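## Task

The left gripper holds a blue dotted sock. Attach it to an unoccupied peg of the sock dryer so it hangs downward. The left gripper must stay closed on the sock until a peg has it, or the sock drops. At the end the dryer must still hang from its rail and every sock already on it must remain clipped. Then open the gripper and pull away; the result only counts if the sock stays in place without the robot.

## Robot and tools

Robot: two arms, left_arm and right_arm, each with six joints and a parallel gripper. Joint order everywhere (commands and result lists): waist, shoulder, elbow, wrist pitch, wrist yaw, wrist roll. Stated ranges in radians: waist -2.618 to 3.054, shoulder 0.000 to 3.142, elbow 0.000 to 3.142, wrist pitch -1.571 to 1.571, wrist yaw -1.571 to 1.571, wrist roll -2.094 to 2.094. Real limits may sit up to 0.036 rad either side of these.

World frame: origin on the tabletop midway between the arms, +x out over the table, +z up, left_arm on the +y side. The names left and right are arm labels, not image sides. Gripper fingers point along the gripper's +z and close along its y axis; the reported end-effector point lies between the pads, roughly 1 cm short of the tips.

Tool execute_actions, argument actions: a list of up to 15 actions, run in sequence. Each action is a list of 1 to 15 rows; each row lasts one control step of 1/30 s, and if fewer than 15 rows are given the final row repeats to fill 15 steps. Every row is one flat list of 14 numbers, each within -1 to 1, covering both arms even if one is idle: left_arm's six joint values then its gripper opening, then right_arm's six joint values then its opening. Joint values are offsets, not targets: each is measured from that joint's angle at the start of the current action (not from the previous row), and for a call's first action that means the angles last reported. Scale: 1.0 equals 1.202 rad for waist, 1.258 shoulder, 1.238 elbow, 2.073 wrist pitch, 2.022 for wrist yaw and for wrist roll. So a row of zeros holds joints still. The opening value is absolute: +1 fully open, -1 closed; in between, fingers go to where grip_measured would read that value. An empty actions list just returns state and images.

Refusals: an action asking any joint to exceed its range outward by more than 0.036 rad (judged from the action's starting angles) is rejected for both arms; if the first action fails this, or anything is malformed, nothing in the call runs. Requests beyond a real limit are clipped to it, and the result may say joint sent to its limit; absence of that line does not prove more room exists.

Motion realities: per step, each joint target may lead its measured angle by at most 0.202 (waist), 0.258 (shoulder), 0.238 (elbow), 0.573 (wrist pitch), 0.522 (yaw, roll) rad, and targets are pulled back if they would move the hand over 70 mm from where it is. Large moves therefore take several actions; an unfinished move may stall, so re-command the remainder. Friction can leave a joint up to about 0.031 rad short, and tiny commands may not move it. A joint command not followed line means a clearance check altered or blocked that arm's joint targets on some steps; the rest still ran. The robot keeps its last command while you deliberate, and brief external tugs or pushes can occur.

Results: per-arm end_effector_position (m) and end_effector_quat_wxyz in the world frame (position less accurate at long reach); Joint positions and Joint velocities per arm in joint order plus finger-pad gap in m (0.094 open); Joint targets, the angles currently being driven toward; grip_measured, the finger opening on the command scale (each gripper may be off by about 1 mm). Camera images follow in order cam_high, cam_low, cam_left_wrist, cam_right_wrist (504x504, 504x504, 616x616, 616x616); calibration is given per camera with K, distortion and T_world_to_cam, and changed numbers are listed when they differ.

Gripping: to keep the sock, command an opening about 0.03 below grip_measured; smaller gaps grip more lightly. Pad force tops out near 50 to 62 N, lower on thin items. Do not open the holding gripper until a peg has clamped the sock; then open fully and retreat.

Tool zoom_image: camera (cam_high, cam_low, cam_left_wrist or cam_right_wrist) and region [x0, y0, x1, y1] in that camera's pixels, top-left origin, at most 504 by 504; it returns a finer view of the latest image.

Tool finished_scene: argument scene, the integer number of the scene being ended. Call it only after releasing and moving clear with the sock clipped and staying put; it cannot be reversed and reports success.

Avoid: knocking rigid objects off the table, pulling the dryer off its rail or dislodging hung socks, dropping the sock, arms colliding or pressing on each other, hard pushes or slams. Holding loads heats motors: MOTOR HOT appears from 75 °C, 90 °C pauses that arm 10 s, 100 °C makes it go limp; faults appear as OVER-TEMPERATURE FAULT lines. Prefer smooth, economical motion.

Each tool is called after ">>>" by a JSON object that holds its "method" and its "body", one argument or row to a line.

## Session

>>> {"method": "execute_actions", "body": {
  "actions": [
    [[0,0,0,0,0,0,-1,0,0,0,0,0,0,1]]
  ]
}}

Scene clock: 0.50 s.
left_arm: end_effector_position=(+0.2979, +0.2449, +0.3723) grip_measured=-0.972 end_effector_quat_wxyz=(+0.704, -0.003, +0.710, +0.003) | right_arm: end_effector_position=(+0.3323, -0.3223, +0.3996) grip_measured=+1.000 end_effector_quat_wxyz=(+0.699, +0.078, +0.707, -0.078)
Joint names: [waist, shoulder, elbow, wrist pitch, wrist yaw, wrist roll]
Joint positions: left_arm=[-0.531  0.573  0.82  -0.258 -0.6   -0.007  0.001] | right_arm=[-0.015  1.044  1.047 -0.015  0.002 -0.002  0.094]
Joint velocities: left_arm=[ 0.007 -0.007 -0.002  0.022  0.022  0.022  0.   ] | right_arm=[-0.017 -0.032  0.007 -0.022 -0.022 -0.007  0.   ]
Joint targets: left_arm=[-0.531 0.573 0.820 -0.258 -0.600 -0.007] | right_arm=[-0.015 1.044 1.047 -0.015 0.002 -0.002]

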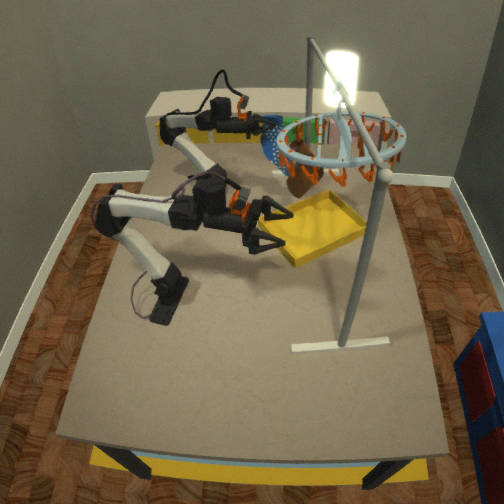

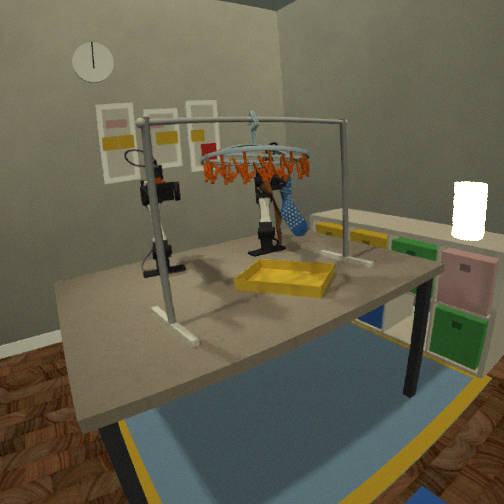

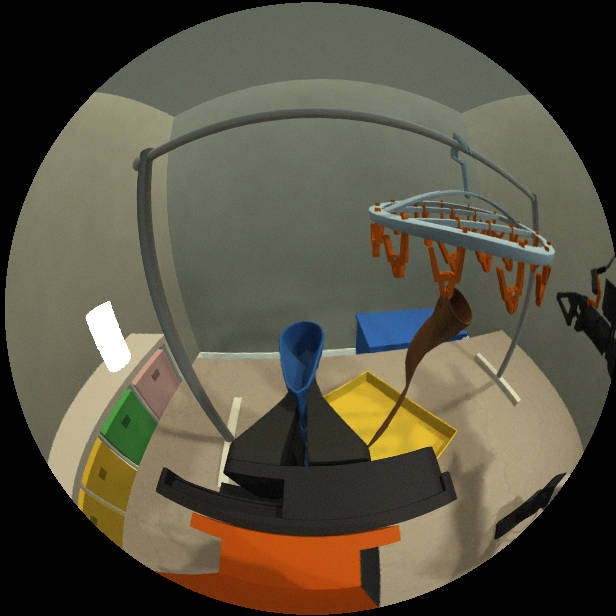

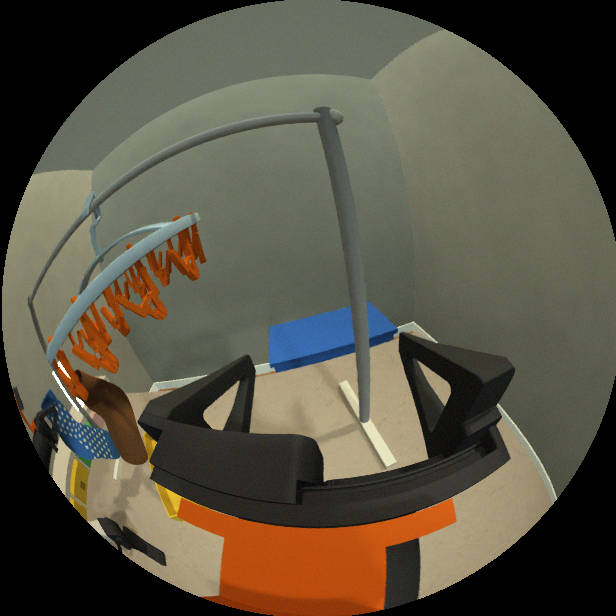

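>>> {"method": "zoom_image", "body": {
  "camera": "cam_high",
  "region": [240,80,420,220]
}}

>>> {"method": "zoom_image", "body": {
  "camera": "cam_left_wrist",
  "region": [350,170,570,350]
}}

>>> {"method": "zoom_image", "body": {
  "camera": "cam_low",
  "region": [190,100,330,250]
}}

Region (240, 80, 420, 220) of cam_high's 504x504 image, scaled by 2.800, with more detail than that image has.

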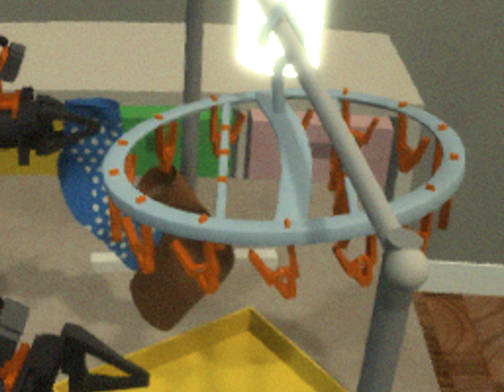

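Region (350, 170, 570, 350) of cam_left_wrist's 616x616 image, scaled by 2.291, with more detail than that image has; it fills the top 412 rows of this view, and the rest is white.

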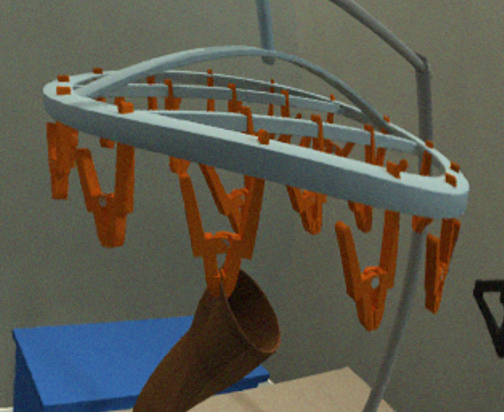

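Region (190, 100, 330, 250) of cam_low's 504x504 image, scaled by 3.360, with more detail than that image has; it fills the left 470 columns of this view, and the rest is white.

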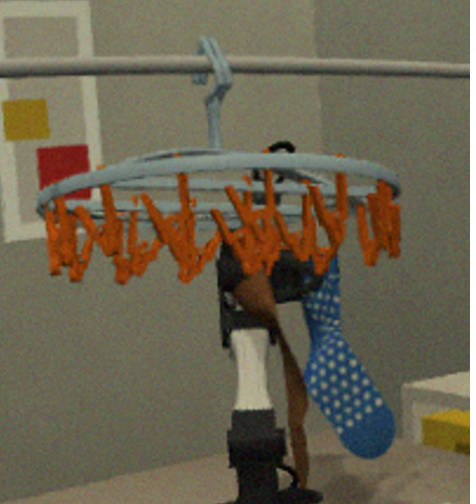

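>>> {"method": "execute_actions", "body": {
  "actions": [
    [[0,0,0,0,0,0,-1,0,-0.15,0.08,-0.13,-0.1,0,0.4]],
    [[0,0,0,0,0,0,-1,0.17,0,0,0,-0.1,0,0.4]],
    [[0,0,0,0,0,0,-1,0.17,0,0,0,0,0,0.4]],
    [[0,0,0,0,0,0,-1,0,0,0,0,0,0,0.4]]
  ]
}}

Scene clock: 17.70 s.
left_arm: end_effector_position=(+0.2979, +0.2449, +0.3723) grip_measured=-0.972 end_effector_quat_wxyz=(+0.704, -0.003, +0.710, +0.003) | right_arm: end_effector_position=(+0.2395, -0.1257, +0.4554) grip_measured=+0.403 end_effector_quat_wxyz=(+0.699, -0.197, +0.660, +0.192)
Joint names: [waist, shoulder, elbow, wrist pitch, wrist yaw, wrist roll]
Joint positions: left_arm=[-0.531  0.573  0.82  -0.258 -0.6   -0.007  0.001] | right_arm=[ 0.382  0.84   1.152 -0.257 -0.379 -0.002  0.066]
Joint velocities: left_arm=[ 0.002 -0.002  0.002 -0.081 -0.037  0.007  0.002] | right_arm=[ 0.007 -0.007 -0.002 -0.081  0.037  0.007  0.   ]
Joint targets: left_arm=[-0.531 0.573 0.820 -0.258 -0.600 -0.007] | right_arm=[0.382 0.840 1.152 -0.257 -0.379 -0.002]
camera_calibration (this result's frames):
cam_right_wrist: T_world_to_cam=[[0.536214, -0.825878, -0.174356, -0.148332], [-0.411298, -0.0752661, -0.908388, 0.53648], [0.737095, 0.558802, -0.380041, 0.181738], [0, 0, 0, 1]] pos_world=[0.166233, -0.183681, 0.530538]

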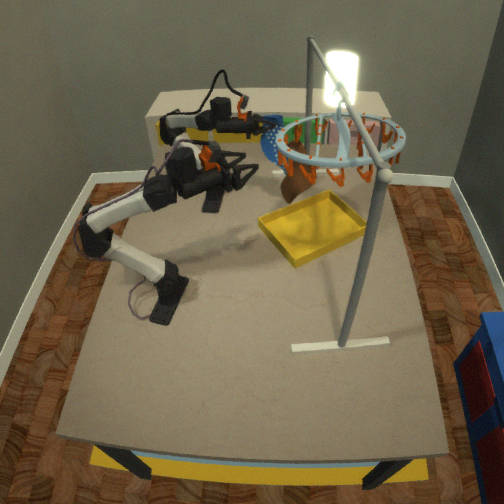

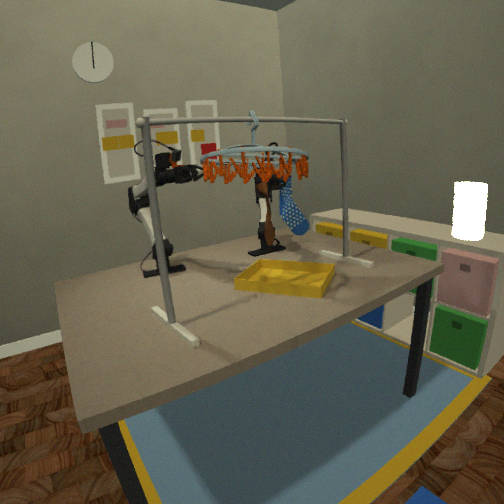

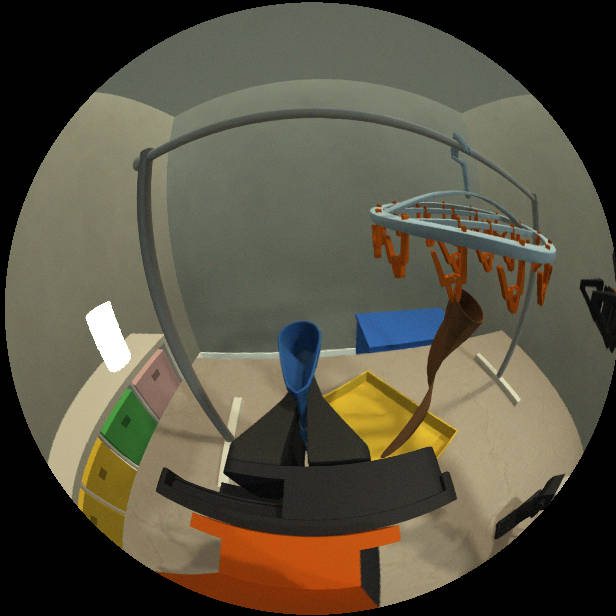

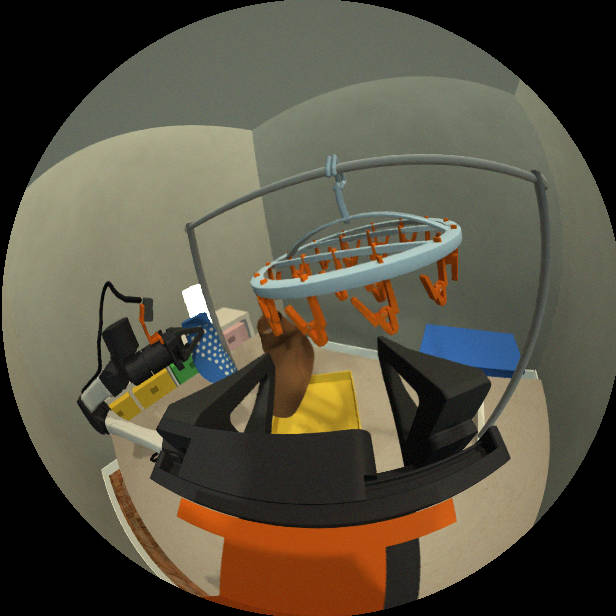

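>>> {"method": "execute_actions", "body": {
  "actions": [
    [[0,0,0,0,0,0,-1,-0.15,0.1,0.035,0.03,-0.09,0,0.4]],
    [[0,0,0,0,0,0,-1,0,0.1,0.035,0.03,0,0,0.4]],
    [[0,0,0,0,0,0,-1,0,0,0,0,0,0,0.4]]
  ]
}}

Scene clock: 26.87 s.
left_arm: end_effector_position=(+0.2979, +0.2449, +0.3723) grip_measured=-0.972 end_effector_quat_wxyz=(+0.704, -0.003, +0.710, +0.003) | right_arm: end_effector_position=(+0.3152, -0.1488, +0.4372) grip_measured=+0.403 end_effector_quat_wxyz=(+0.677, -0.193, +0.684, +0.194)
Joint names: [waist, shoulder, elbow, wrist pitch, wrist yaw, wrist roll]
Joint positions: left_arm=[-0.531  0.573  0.82  -0.258 -0.6   -0.007  0.001] | right_arm=[ 0.208  1.086  1.221 -0.147 -0.551 -0.002  0.066]
Joint velocities: left_arm=[-0.012 -0.007 -0.027  0.037 -0.022 -0.022  0.   ] | right_arm=[-0.002 -0.007 -0.002  0.037  0.037  0.051 -0.   ]
Joint targets: left_arm=[-0.531 0.573 0.820 -0.258 -0.600 -0.007] | right_arm=[0.208 1.086 1.221 -0.147 -0.551 -0.002]
camera_calibration (this result's frames):
cam_right_wrist: T_world_to_cam=[[0.521433, -0.829298, -0.200927, -0.195411], [-0.4701, -0.0826774, -0.878732, 0.553831], [0.712119, 0.552656, -0.432964, 0.162008], [0, 0, 0, 1]] pos_world=[0.246881, -0.205799, 0.51755]

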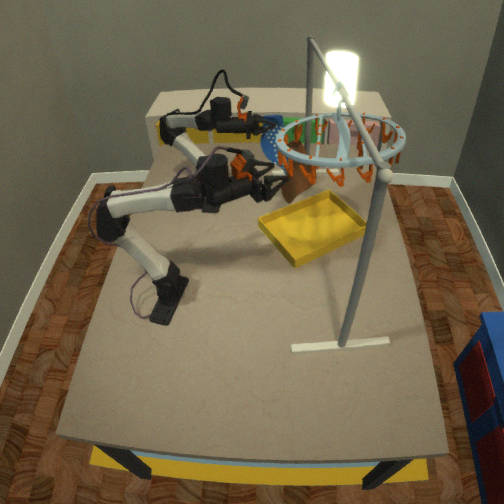

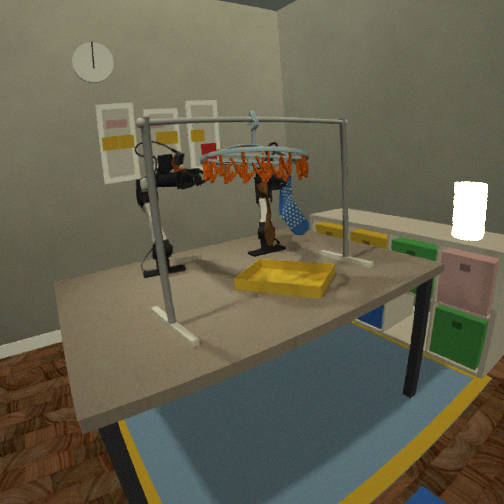

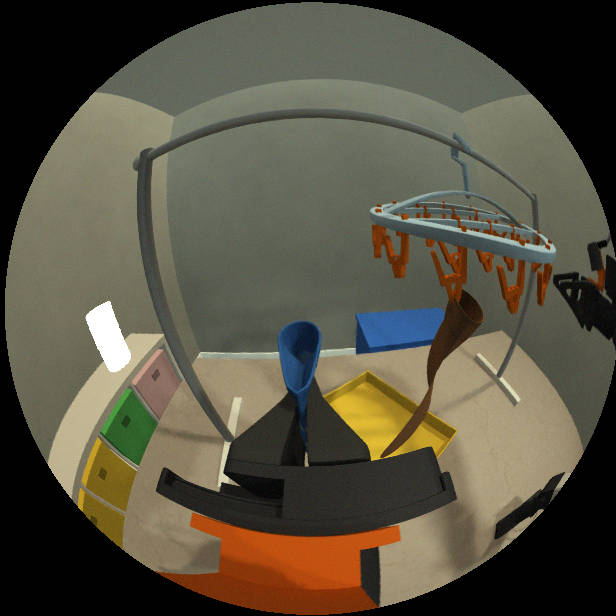

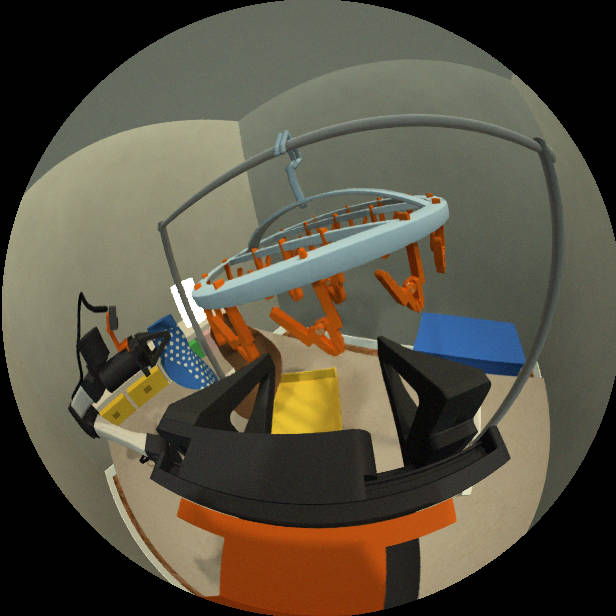

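>>> {"method": "execute_actions", "body": {
  "actions": [
    [[0,0,0,0,0,0,-1,0.03,0,0.036,0,0,0,0.4]],
    [[0,0,0,0,0,0,-1,0.03,0.045,0.025,0.02,0.02,0,0.4]],
    [[0,0,0,0,0,0,-1,0,0,0,0,0,0,0.4]]
  ]
}}

>>> {"method": "zoom_image", "body": {
  "camera": "cam_left_wrist",
  "region": [480,220,616,340]
}}

Scene clock: 37.03 s.
left_arm: end_effector_position=(+0.2979, +0.2449, +0.3723) grip_measured=-0.972 end_effector_quat_wxyz=(+0.704, -0.003, +0.710, +0.003) | right_arm: end_effector_position=(+0.3216, -0.1335, +0.4524) grip_measured=+0.403 end_effector_quat_wxyz=(+0.688, -0.204, +0.667, +0.198)
Joint names: [waist, shoulder, elbow, wrist pitch, wrist yaw, wrist roll]
Joint positions: left_arm=[-0.531  0.573  0.82  -0.258 -0.6   -0.007  0.001] | right_arm=[ 0.264  1.125  1.267 -0.111 -0.516 -0.002  0.066]
Joint velocities: left_arm=[-0.002  0.007  0.012 -0.007 -0.022 -0.066  0.   ] | right_arm=[-0.017 -0.007 -0.002  0.022  0.037  0.037 -0.001]
Joint targets: left_arm=[-0.531 0.573 0.820 -0.258 -0.600 -0.007] | right_arm=[0.264 1.125 1.267 -0.111 -0.516 -0.002]
camera_calibration (this result's frames):
cam_right_wrist: T_world_to_cam=[[0.547179, -0.817367, -0.180294, -0.198947], [-0.43165, -0.0910081, -0.897438, 0.566442], [0.717129, 0.568883, -0.402614, 0.142415], [0, 0, 0, 1]] pos_world=[0.251234, -0.192079, 0.529816]

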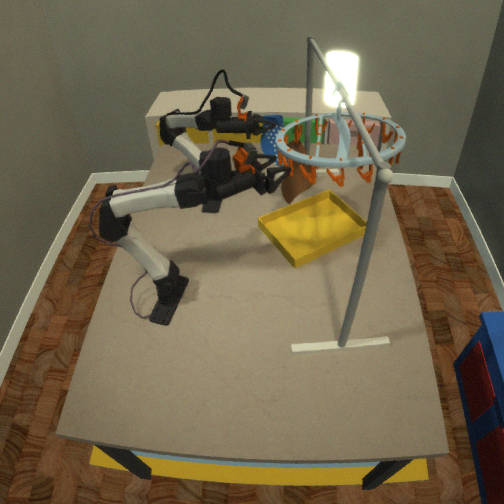

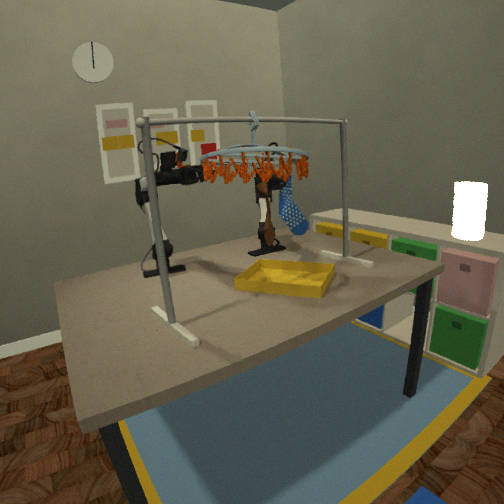

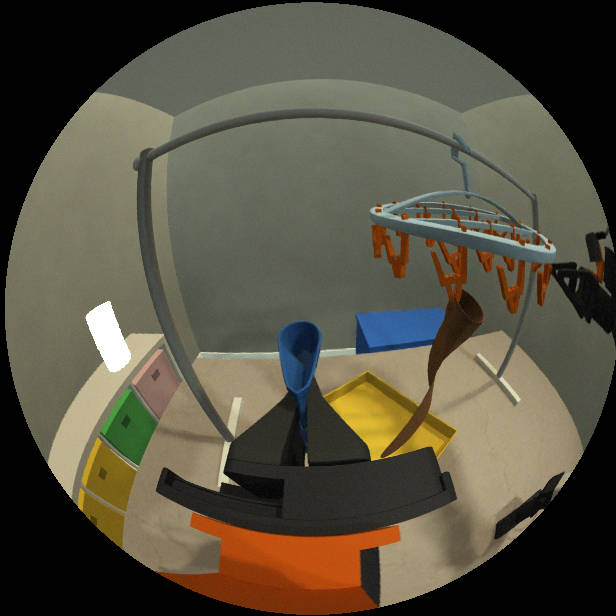

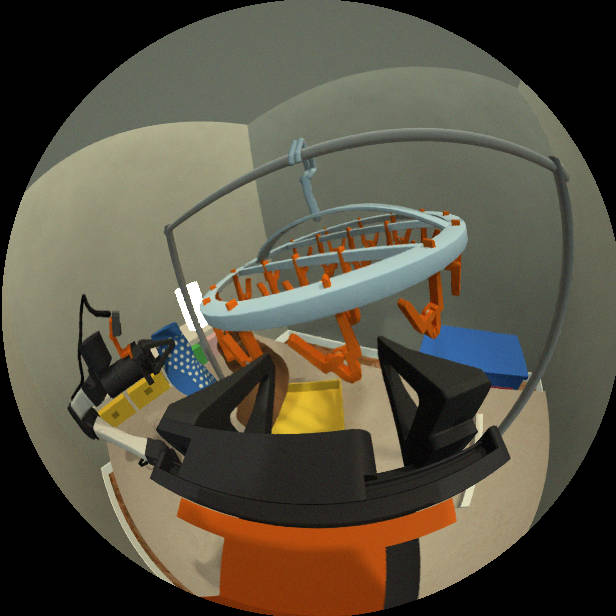

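Region (480, 220, 616, 340) of cam_left_wrist's 616x616 image, scaled by 3.706, with more detail than that image has; it fills the top 445 rows of this view, and the rest is white.

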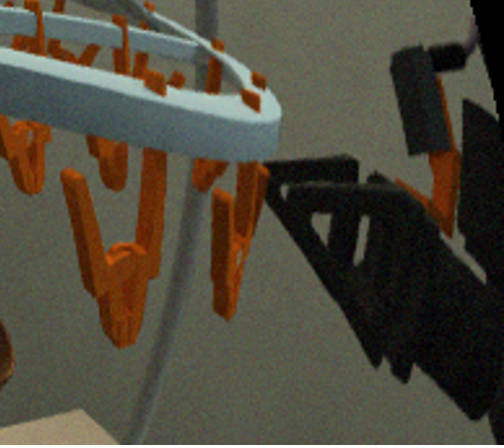

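>>> {"method": "execute_actions", "body": {
  "actions": [
    [[0,0,0,0,0,0,-1,0,0.04,0,0.012,0,0,0.4]],
    [[0,0,0,0,0,0,-1,0.035,0.04,0,0.028,0,0,0.4]],
    [[0,0,0,0,0,0,-1,0,0,0,0,0,0,0.4]]
  ]
}}

>>> {"method": "zoom_image", "body": {
  "camera": "cam_left_wrist",
  "region": [480,220,616,340]
}}

>>> {"method": "zoom_image", "body": {
  "camera": "cam_high",
  "region": [240,120,340,210]
}}

Scene clock: 43.10 s.
left_arm: end_effector_position=(+0.2979, +0.2449, +0.3723) grip_measured=-0.972 end_effector_quat_wxyz=(+0.704, -0.003, +0.710, +0.003) | right_arm: end_effector_position=(+0.3399, -0.1190, +0.4434) grip_measured=+0.403 end_effector_quat_wxyz=(+0.685, -0.215, +0.664, +0.210)
Joint names: [waist, shoulder, elbow, wrist pitch, wrist yaw, wrist roll]
Joint positions: left_arm=[-0.531  0.573  0.82  -0.258 -0.6   -0.007  0.001] | right_arm=[ 0.3    1.194  1.267 -0.043 -0.515 -0.002  0.066]
Joint velocities: left_arm=[-0.017 -0.002 -0.012 -0.037  0.022  0.007  0.   ] | right_arm=[-0.032 -0.007 -0.012 -0.022  0.066 -0.037 -0.   ]
Joint targets: left_arm=[-0.531 0.573 0.820 -0.258 -0.600 -0.007] | right_arm=[0.300 1.194 1.267 -0.043 -0.515 -0.002]
camera_calibration (this result's frames):
cam_right_wrist: T_world_to_cam=[[0.574913, -0.798099, -0.180313, -0.205887], [-0.428274, -0.105751, -0.89744, 0.564741], [0.697178, 0.593174, -0.402602, 0.12701], [0, 0, 0, 1]] pos_world=[0.271683, -0.179935, 0.520831]

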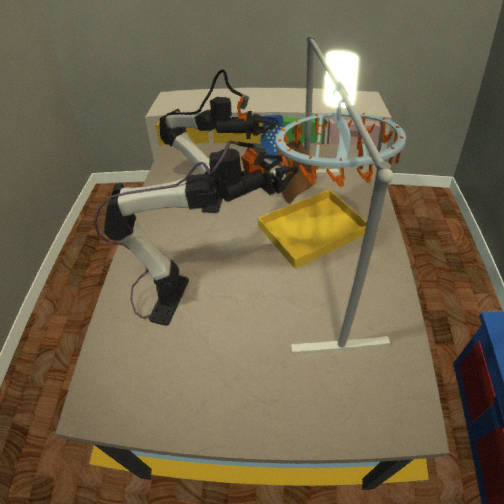

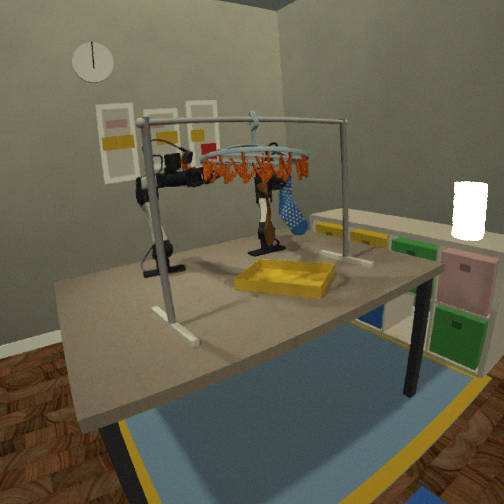

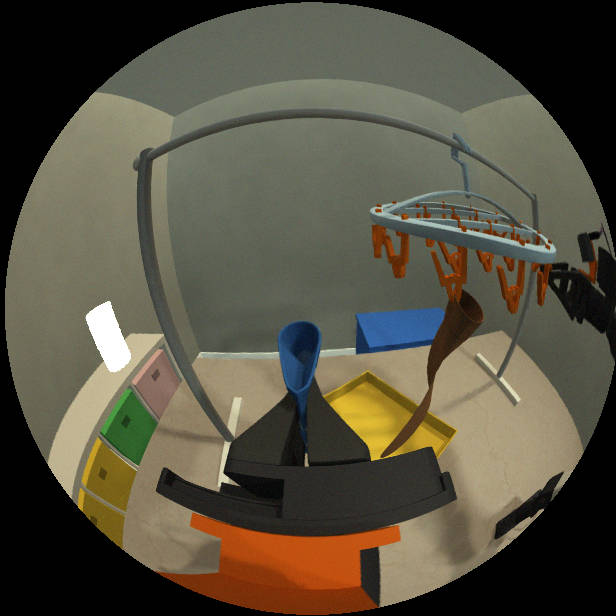

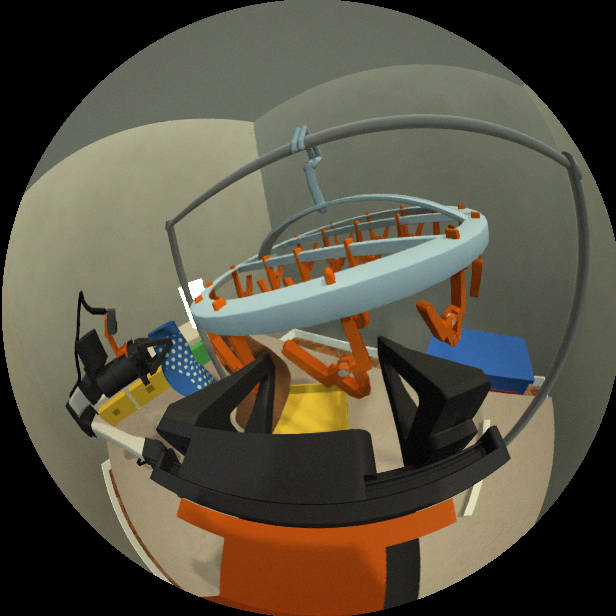

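Region (480, 220, 616, 340) of cam_left_wrist's 616x616 image, scaled by 3.706, with more detail than that image has; it fills the top 445 rows of this view, and the rest is white.

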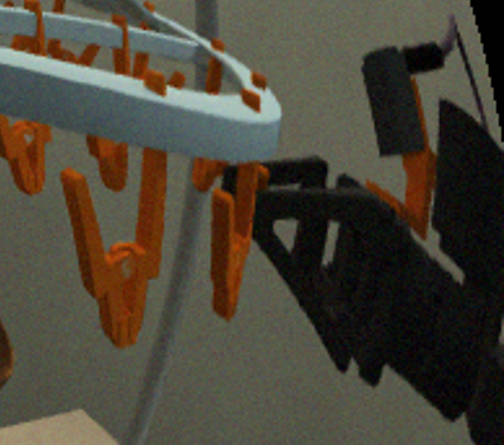

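Region (240, 120, 340, 210) of cam_high's 504x504 image, scaled by 5.040, with more detail than that image has; it fills the top 454 rows of this view, and the rest is white.

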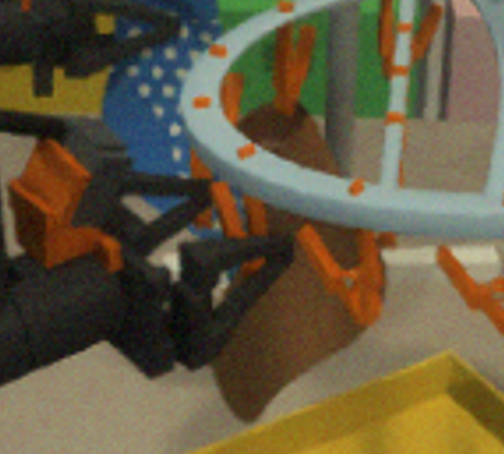

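>>> {"method": "execute_actions", "body": {
  "actions": [
    [[0,0,0,0,0,0,-1,0.03,0.028,0,0.02,0.028,0,0.4]],
    [[0,0,0,0,0,0,-1,0.03,0.028,0,0.015,0.028,0,0.4]],
    [[0,0,0,0,0,0,-1,0,0,0,0,0,0,0.1]]
  ]
}}

>>> {"method": "zoom_image", "body": {
  "camera": "cam_right_wrist",
  "region": [220,260,440,440]
}}

>>> {"method": "zoom_image", "body": {
  "camera": "cam_high",
  "region": [240,120,340,210]
}}

Scene clock: 49.23 s.
left_arm: end_effector_position=(+0.2979, +0.2449, +0.3723) grip_measured=-0.972 end_effector_quat_wxyz=(+0.704, -0.003, +0.710, +0.003) | right_arm: end_effector_position=(+0.3514, -0.1097, +0.4456) grip_measured=+0.103 end_effector_quat_wxyz=(+0.699, -0.202, +0.658, +0.195)
Joint names: [waist, shoulder, elbow, wrist pitch, wrist yaw, wrist roll]
Joint positions: left_arm=[-0.531  0.573  0.82  -0.258 -0.6   -0.007  0.001] | right_arm=[ 0.357  1.224  1.267  0.015 -0.416 -0.002  0.052]
Joint velocities: left_arm=[ 0.002  0.007 -0.007  0.037  0.095  0.007  0.   ] | right_arm=[-0.002  0.002 -0.002 -0.051 -0.037 -0.037  0.001]
Joint targets: left_arm=[-0.531 0.573 0.820 -0.258 -0.600 -0.007] | right_arm=[0.357 1.224 1.267 0.015 -0.416 -0.002]
camera_calibration (this result's frames):
cam_right_wrist: T_world_to_cam=[[0.547036, -0.819373, -0.171405, -0.20117], [-0.407605, -0.0818743, -0.90948, 0.573328], [0.73117, 0.567384, -0.378769, 0.0890326], [0, 0, 0, 1]] pos_world=[0.278641, -0.168408, 0.520672]

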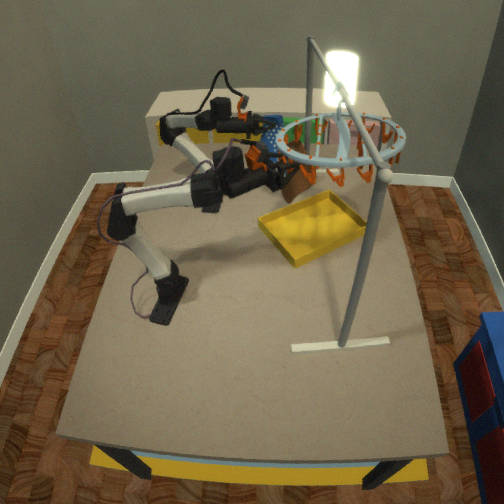

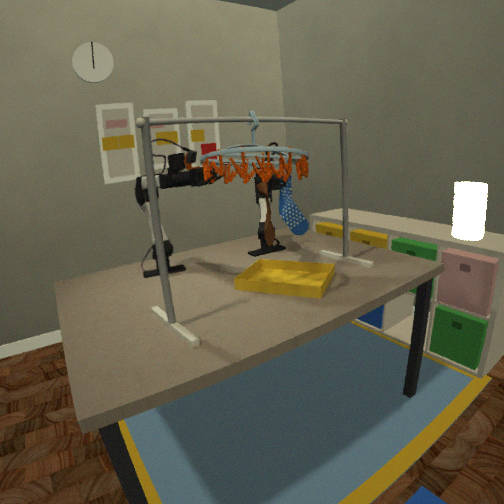

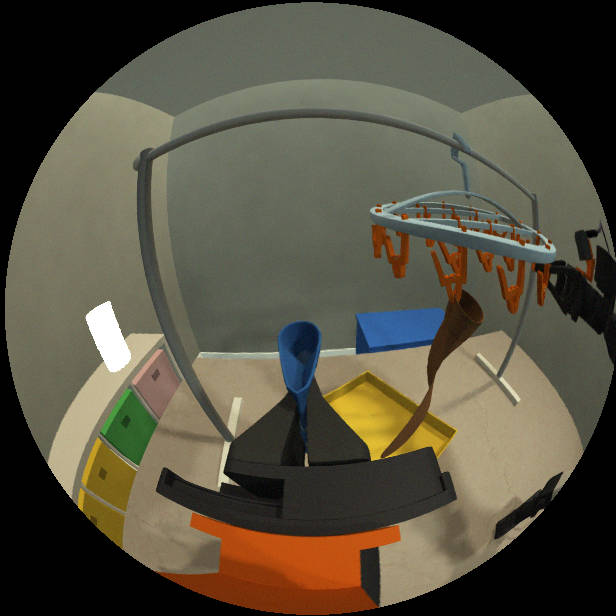

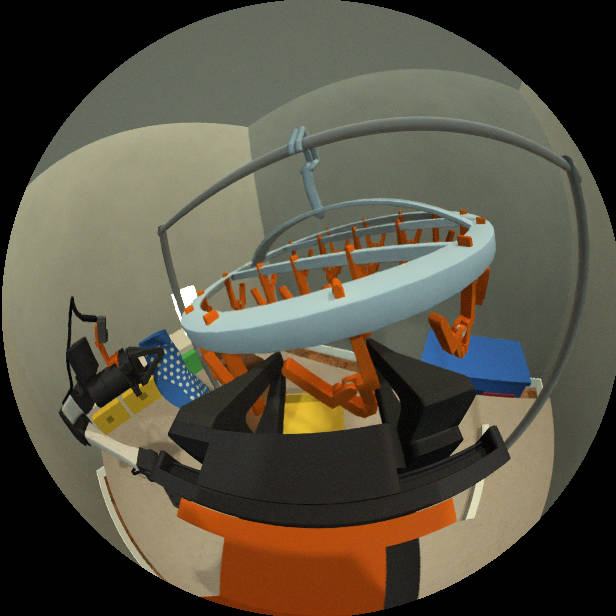

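Region (220, 260, 440, 440) of cam_right_wrist's 616x616 image, scaled by 2.291, with more detail than that image has; it fills the top 412 rows of this view, and the rest is white.

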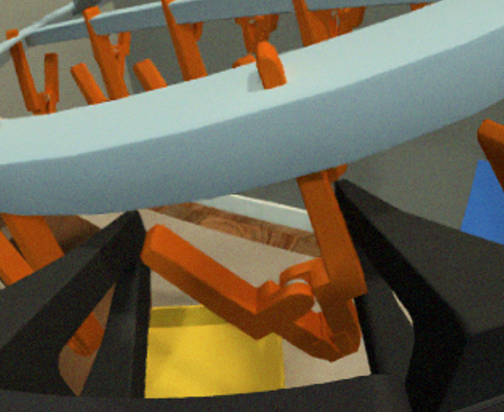

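Region (240, 120, 340, 210) of cam_high's 504x504 image, scaled by 5.040, with more detail than that image has; it fills the top 454 rows of this view, and the rest is white.

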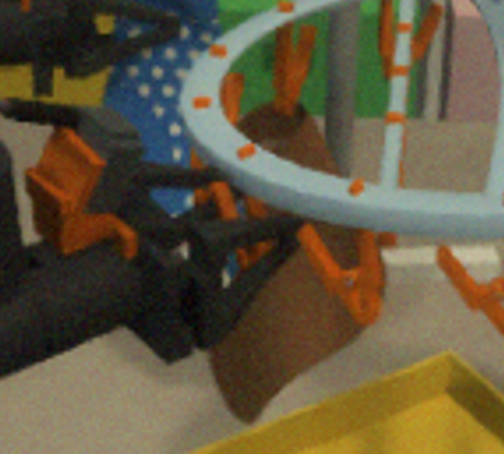

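>>> {"method": "execute_actions", "body": {
  "actions": [
    [[-0.1,0,0,0,0.1,0,-1,0,0.026,0,0,0,0,0.1]],
    [[-0.1,0,0,0,0.1,0,-1,0,0,0,0,0,0,-0.2]],
    [[-0.09,0,0,0,0.1,0,-1,0,0,0,0,0,0,-0.4]],
    [[0,0.15,0.03,0.075,0,0,-1,0,0,0,0,0,0,-0.55]],
    [[0,0.15,0.04,0.075,0,0,-1,0,0,0,0,0,0,-0.55]],
    [[0,0.15,0.04,0.075,0,0,-1,0,0,0,0,0,0,-0.55]],
    [[0,0,0,0,0,0,-1,0,0,0,0,0,0,-0.55]]
  ]
}}

>>> {"method": "zoom_image", "body": {
  "camera": "cam_left_wrist",
  "region": [200,200,420,400]
}}

Scene clock: 64.40 s.
left_arm: end_effector_position=(+0.3035, -0.0253, +0.3354) grip_measured=-0.972 end_effector_quat_wxyz=(+0.611, +0.311, +0.670, -0.286) | right_arm: end_effector_position=(+0.3514, -0.1097, +0.4456) grip_measured=-0.415 end_effector_quat_wxyz=(+0.699, -0.202, +0.658, +0.195)
Joint names: [waist, shoulder, elbow, wrist pitch, wrist yaw, wrist roll]
Joint positions: left_arm=[-0.856  1.16   0.928  0.142 -0.044 -0.008  0.001] | right_arm=[ 0.357  1.224  1.267  0.015 -0.416 -0.002  0.027]
Joint velocities: left_arm=[ 0.027  0.007 -0.002  0.022 -0.007 -0.007  0.001] | right_arm=[ 0.007  0.002 -0.012  0.007 -0.081 -0.037  0.   ]
Joint targets: left_arm=[-0.856 1.160 0.928 0.142 -0.044 -0.008] | right_arm=[0.357 1.224 1.267 0.015 -0.416 -0.002]
camera_calibration (this result's frames):
cam_left_wrist: T_world_to_cam=[[-0.758654, -0.648615, -0.0611832, 0.234448], [-0.283689, 0.413432, -0.865214, 0.433404], [0.586486, -0.63904, -0.497656, 0.0989254], [0, 0, 0, 1]] pos_world=[0.242798, 0.0361006, 0.438562]
cam_right_wrist: T_world_to_cam=[[0.546723, -0.819578, -0.171424, -0.201138], [-0.40764, -0.0816992, -0.909481, 0.573371], [0.731385, 0.567114, -0.378759, 0.0889291], [0, 0, 0, 1]] pos_world=[0.278654, -0.168438, 0.520673]

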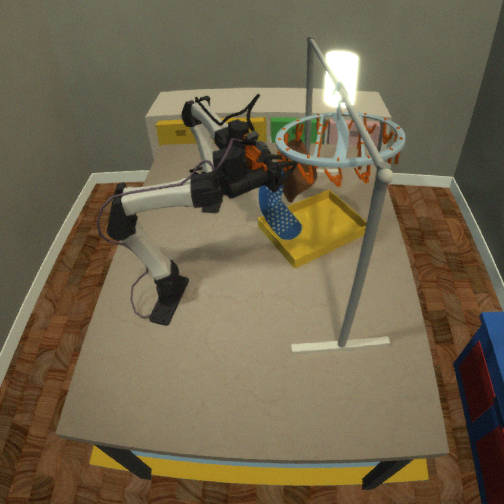

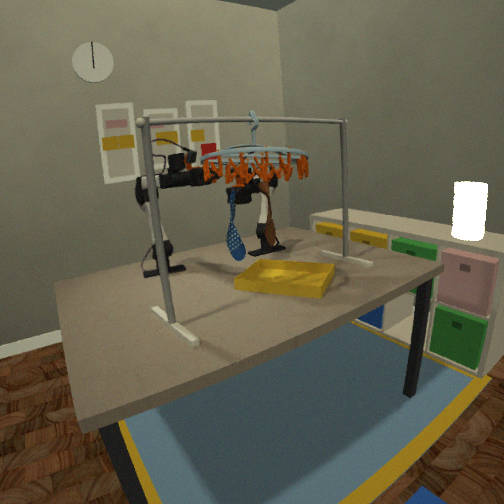

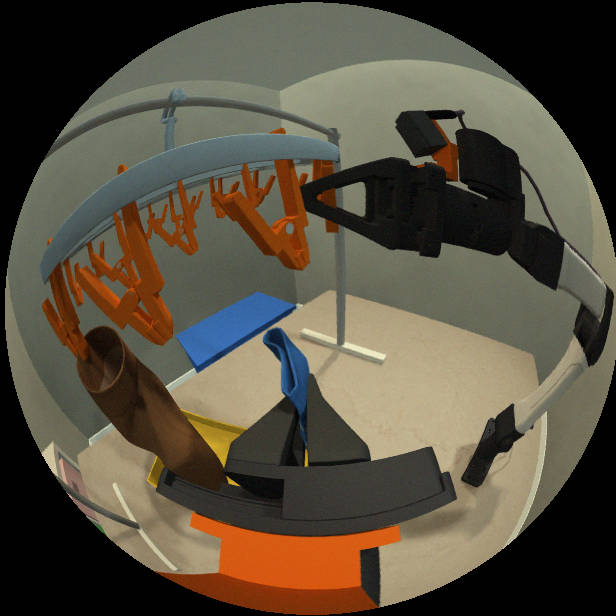

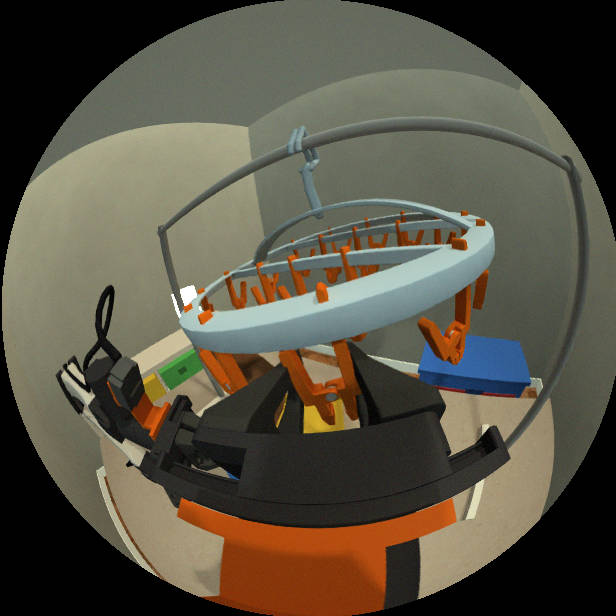

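Region (200, 200, 420, 400) of cam_left_wrist's 616x616 image, scaled by 2.291, with more detail than that image has; it fills the top 458 rows of this view, and the rest is white.

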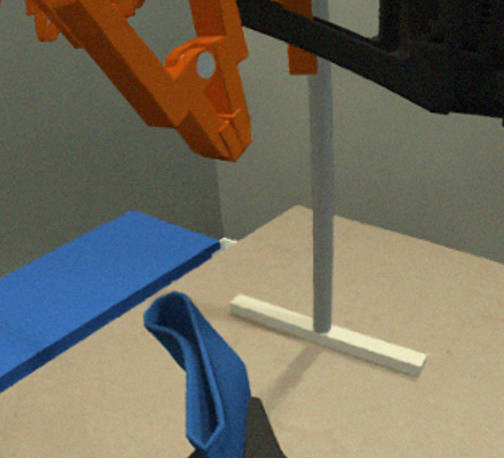

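>>> {"method": "execute_actions", "body": {
  "actions": [
    [[-0.08,0.08,0.068,0.03,-0.095,0,-1,0,0,0,0,0,0,-0.48]],
    [[-0.08,0.08,0.068,0.03,-0.095,0,-1,0,0,0,0,0,0,-0.48]],
    [[-0.075,0.08,0.068,0.03,-0.095,0,-1,0,0,0,0,0,0,-0.48]],
    [[-0.075,0.08,0.068,0.03,-0.095,0,-1,0,0,0,0,0,0,-0.48]],
    [[0,0,0,0,0,0,-1,0,0,0,0,0,0,-0.48]]
  ]
}}

>>> {"method": "zoom_image", "body": {
  "camera": "cam_low",
  "region": [170,140,270,230]
}}

Scene clock: 75.17 s.
left_arm: end_effector_position=(+0.2875, -0.1125, +0.3448) grip_measured=-0.972 end_effector_quat_wxyz=(+0.675, +0.196, +0.687, -0.186) | right_arm: end_effector_position=(+0.3514, -0.1097, +0.4456) grip_measured=-0.415 end_effector_quat_wxyz=(+0.699, -0.202, +0.658, +0.195)
Joint names: [waist, shoulder, elbow, wrist pitch, wrist yaw, wrist roll]
Joint positions: left_arm=[-1.225  1.527  1.179  0.321 -0.74  -0.009  0.001] | right_arm=[ 0.357  1.224  1.267  0.015 -0.416 -0.002  0.027]
Joint velocities: left_arm=[ 0.007 -0.007 -0.022 -0.037  0.037  0.066 -0.001] | right_arm=[ 0.017 -0.007 -0.007  0.037 -0.125  0.022  0.   ]
Joint targets: left_arm=[-1.225 1.527 1.179 0.320 -0.739 -0.009] | right_arm=[0.357 1.224 1.267 0.015 -0.416 -0.002]
camera_calibration (this result's frames):
cam_left_wrist: T_world_to_cam=[[-0.50696, -0.858802, -0.0738316, 0.0747165], [-0.342167, 0.27912, -0.897226, 0.485708], [0.791147, -0.429595, -0.435356, 0.000555753], [0, 0, 0, 1]] pos_world=[0.203632, -0.0711652, 0.441548]
cam_right_wrist: T_world_to_cam=[[0.546723, -0.819578, -0.171424, -0.201138], [-0.40764, -0.0816992, -0.909481, 0.573371], [0.731385, 0.567114, -0.378759, 0.0889291], [0, 0, 0, 1]] pos_world=[0.278654, -0.168438, 0.520673]

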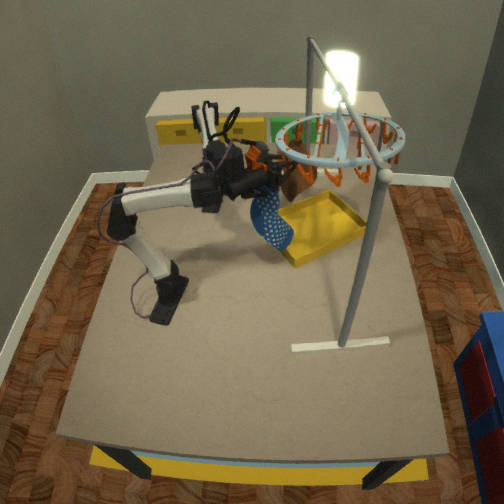

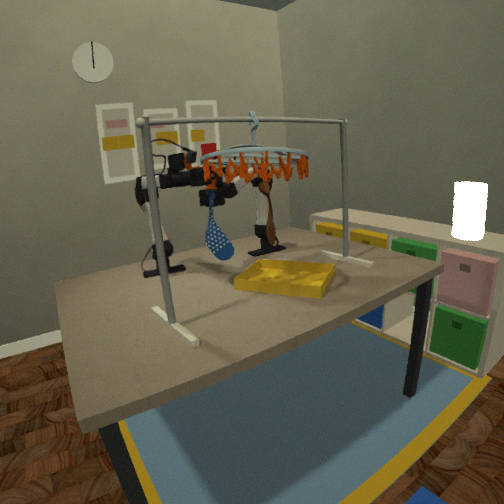

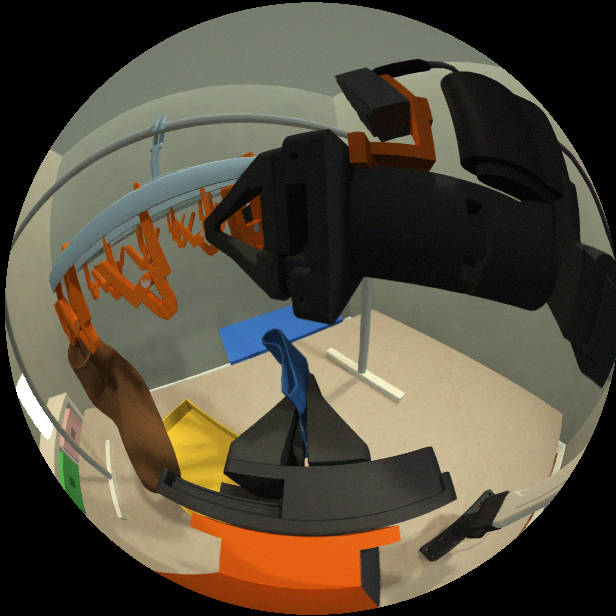

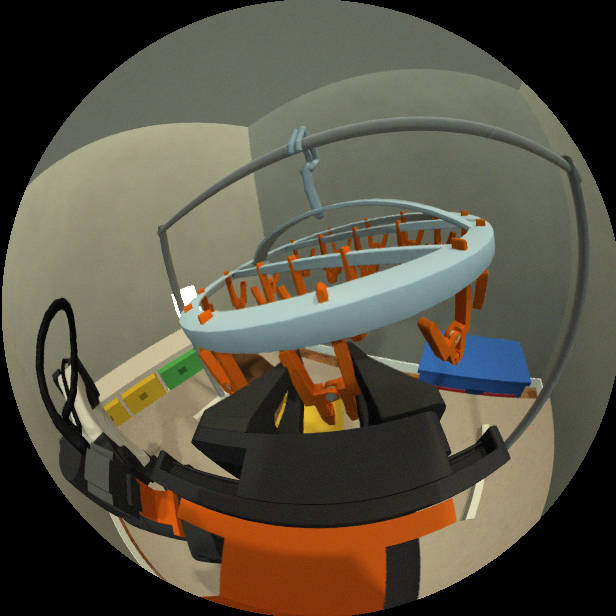

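Region (170, 140, 270, 230) of cam_low's 504x504 image, scaled by 5.040, with more detail than that image has; it fills the top 454 rows of this view, and the rest is white.

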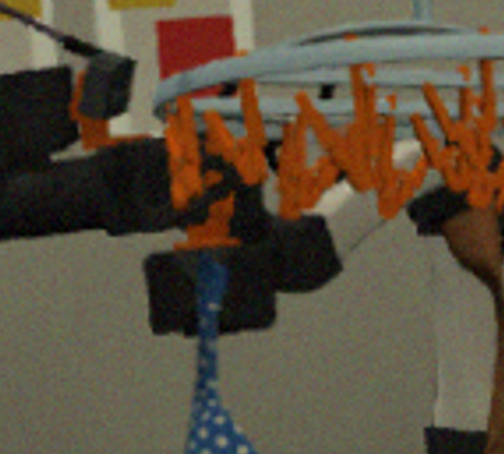

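>>> {"method": "zoom_image", "body": {
  "camera": "cam_right_wrist",
  "region": [260,320,400,440]
}}

>>> {"method": "zoom_image", "body": {
  "camera": "cam_left_wrist",
  "region": [180,150,340,330]
}}

Region (260, 320, 400, 440) of cam_right_wrist's 616x616 image, scaled by 3.600, with more detail than that image has; it fills the top 432 rows of this view, and the rest is white.

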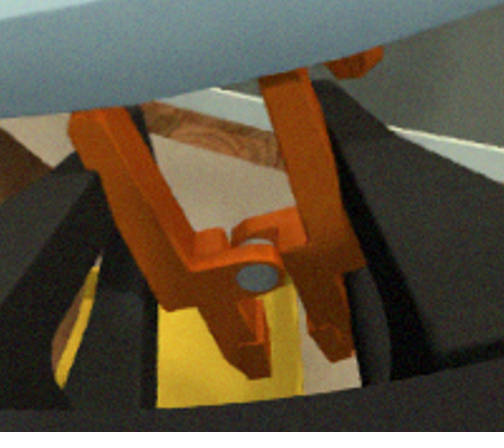

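Region (180, 150, 340, 330) of cam_left_wrist's 616x616 image, scaled by 2.800, with more detail than that image has.

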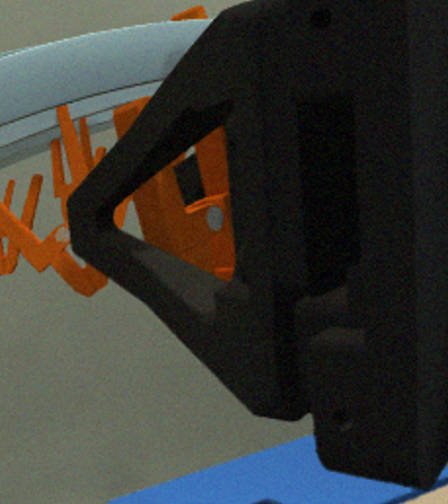

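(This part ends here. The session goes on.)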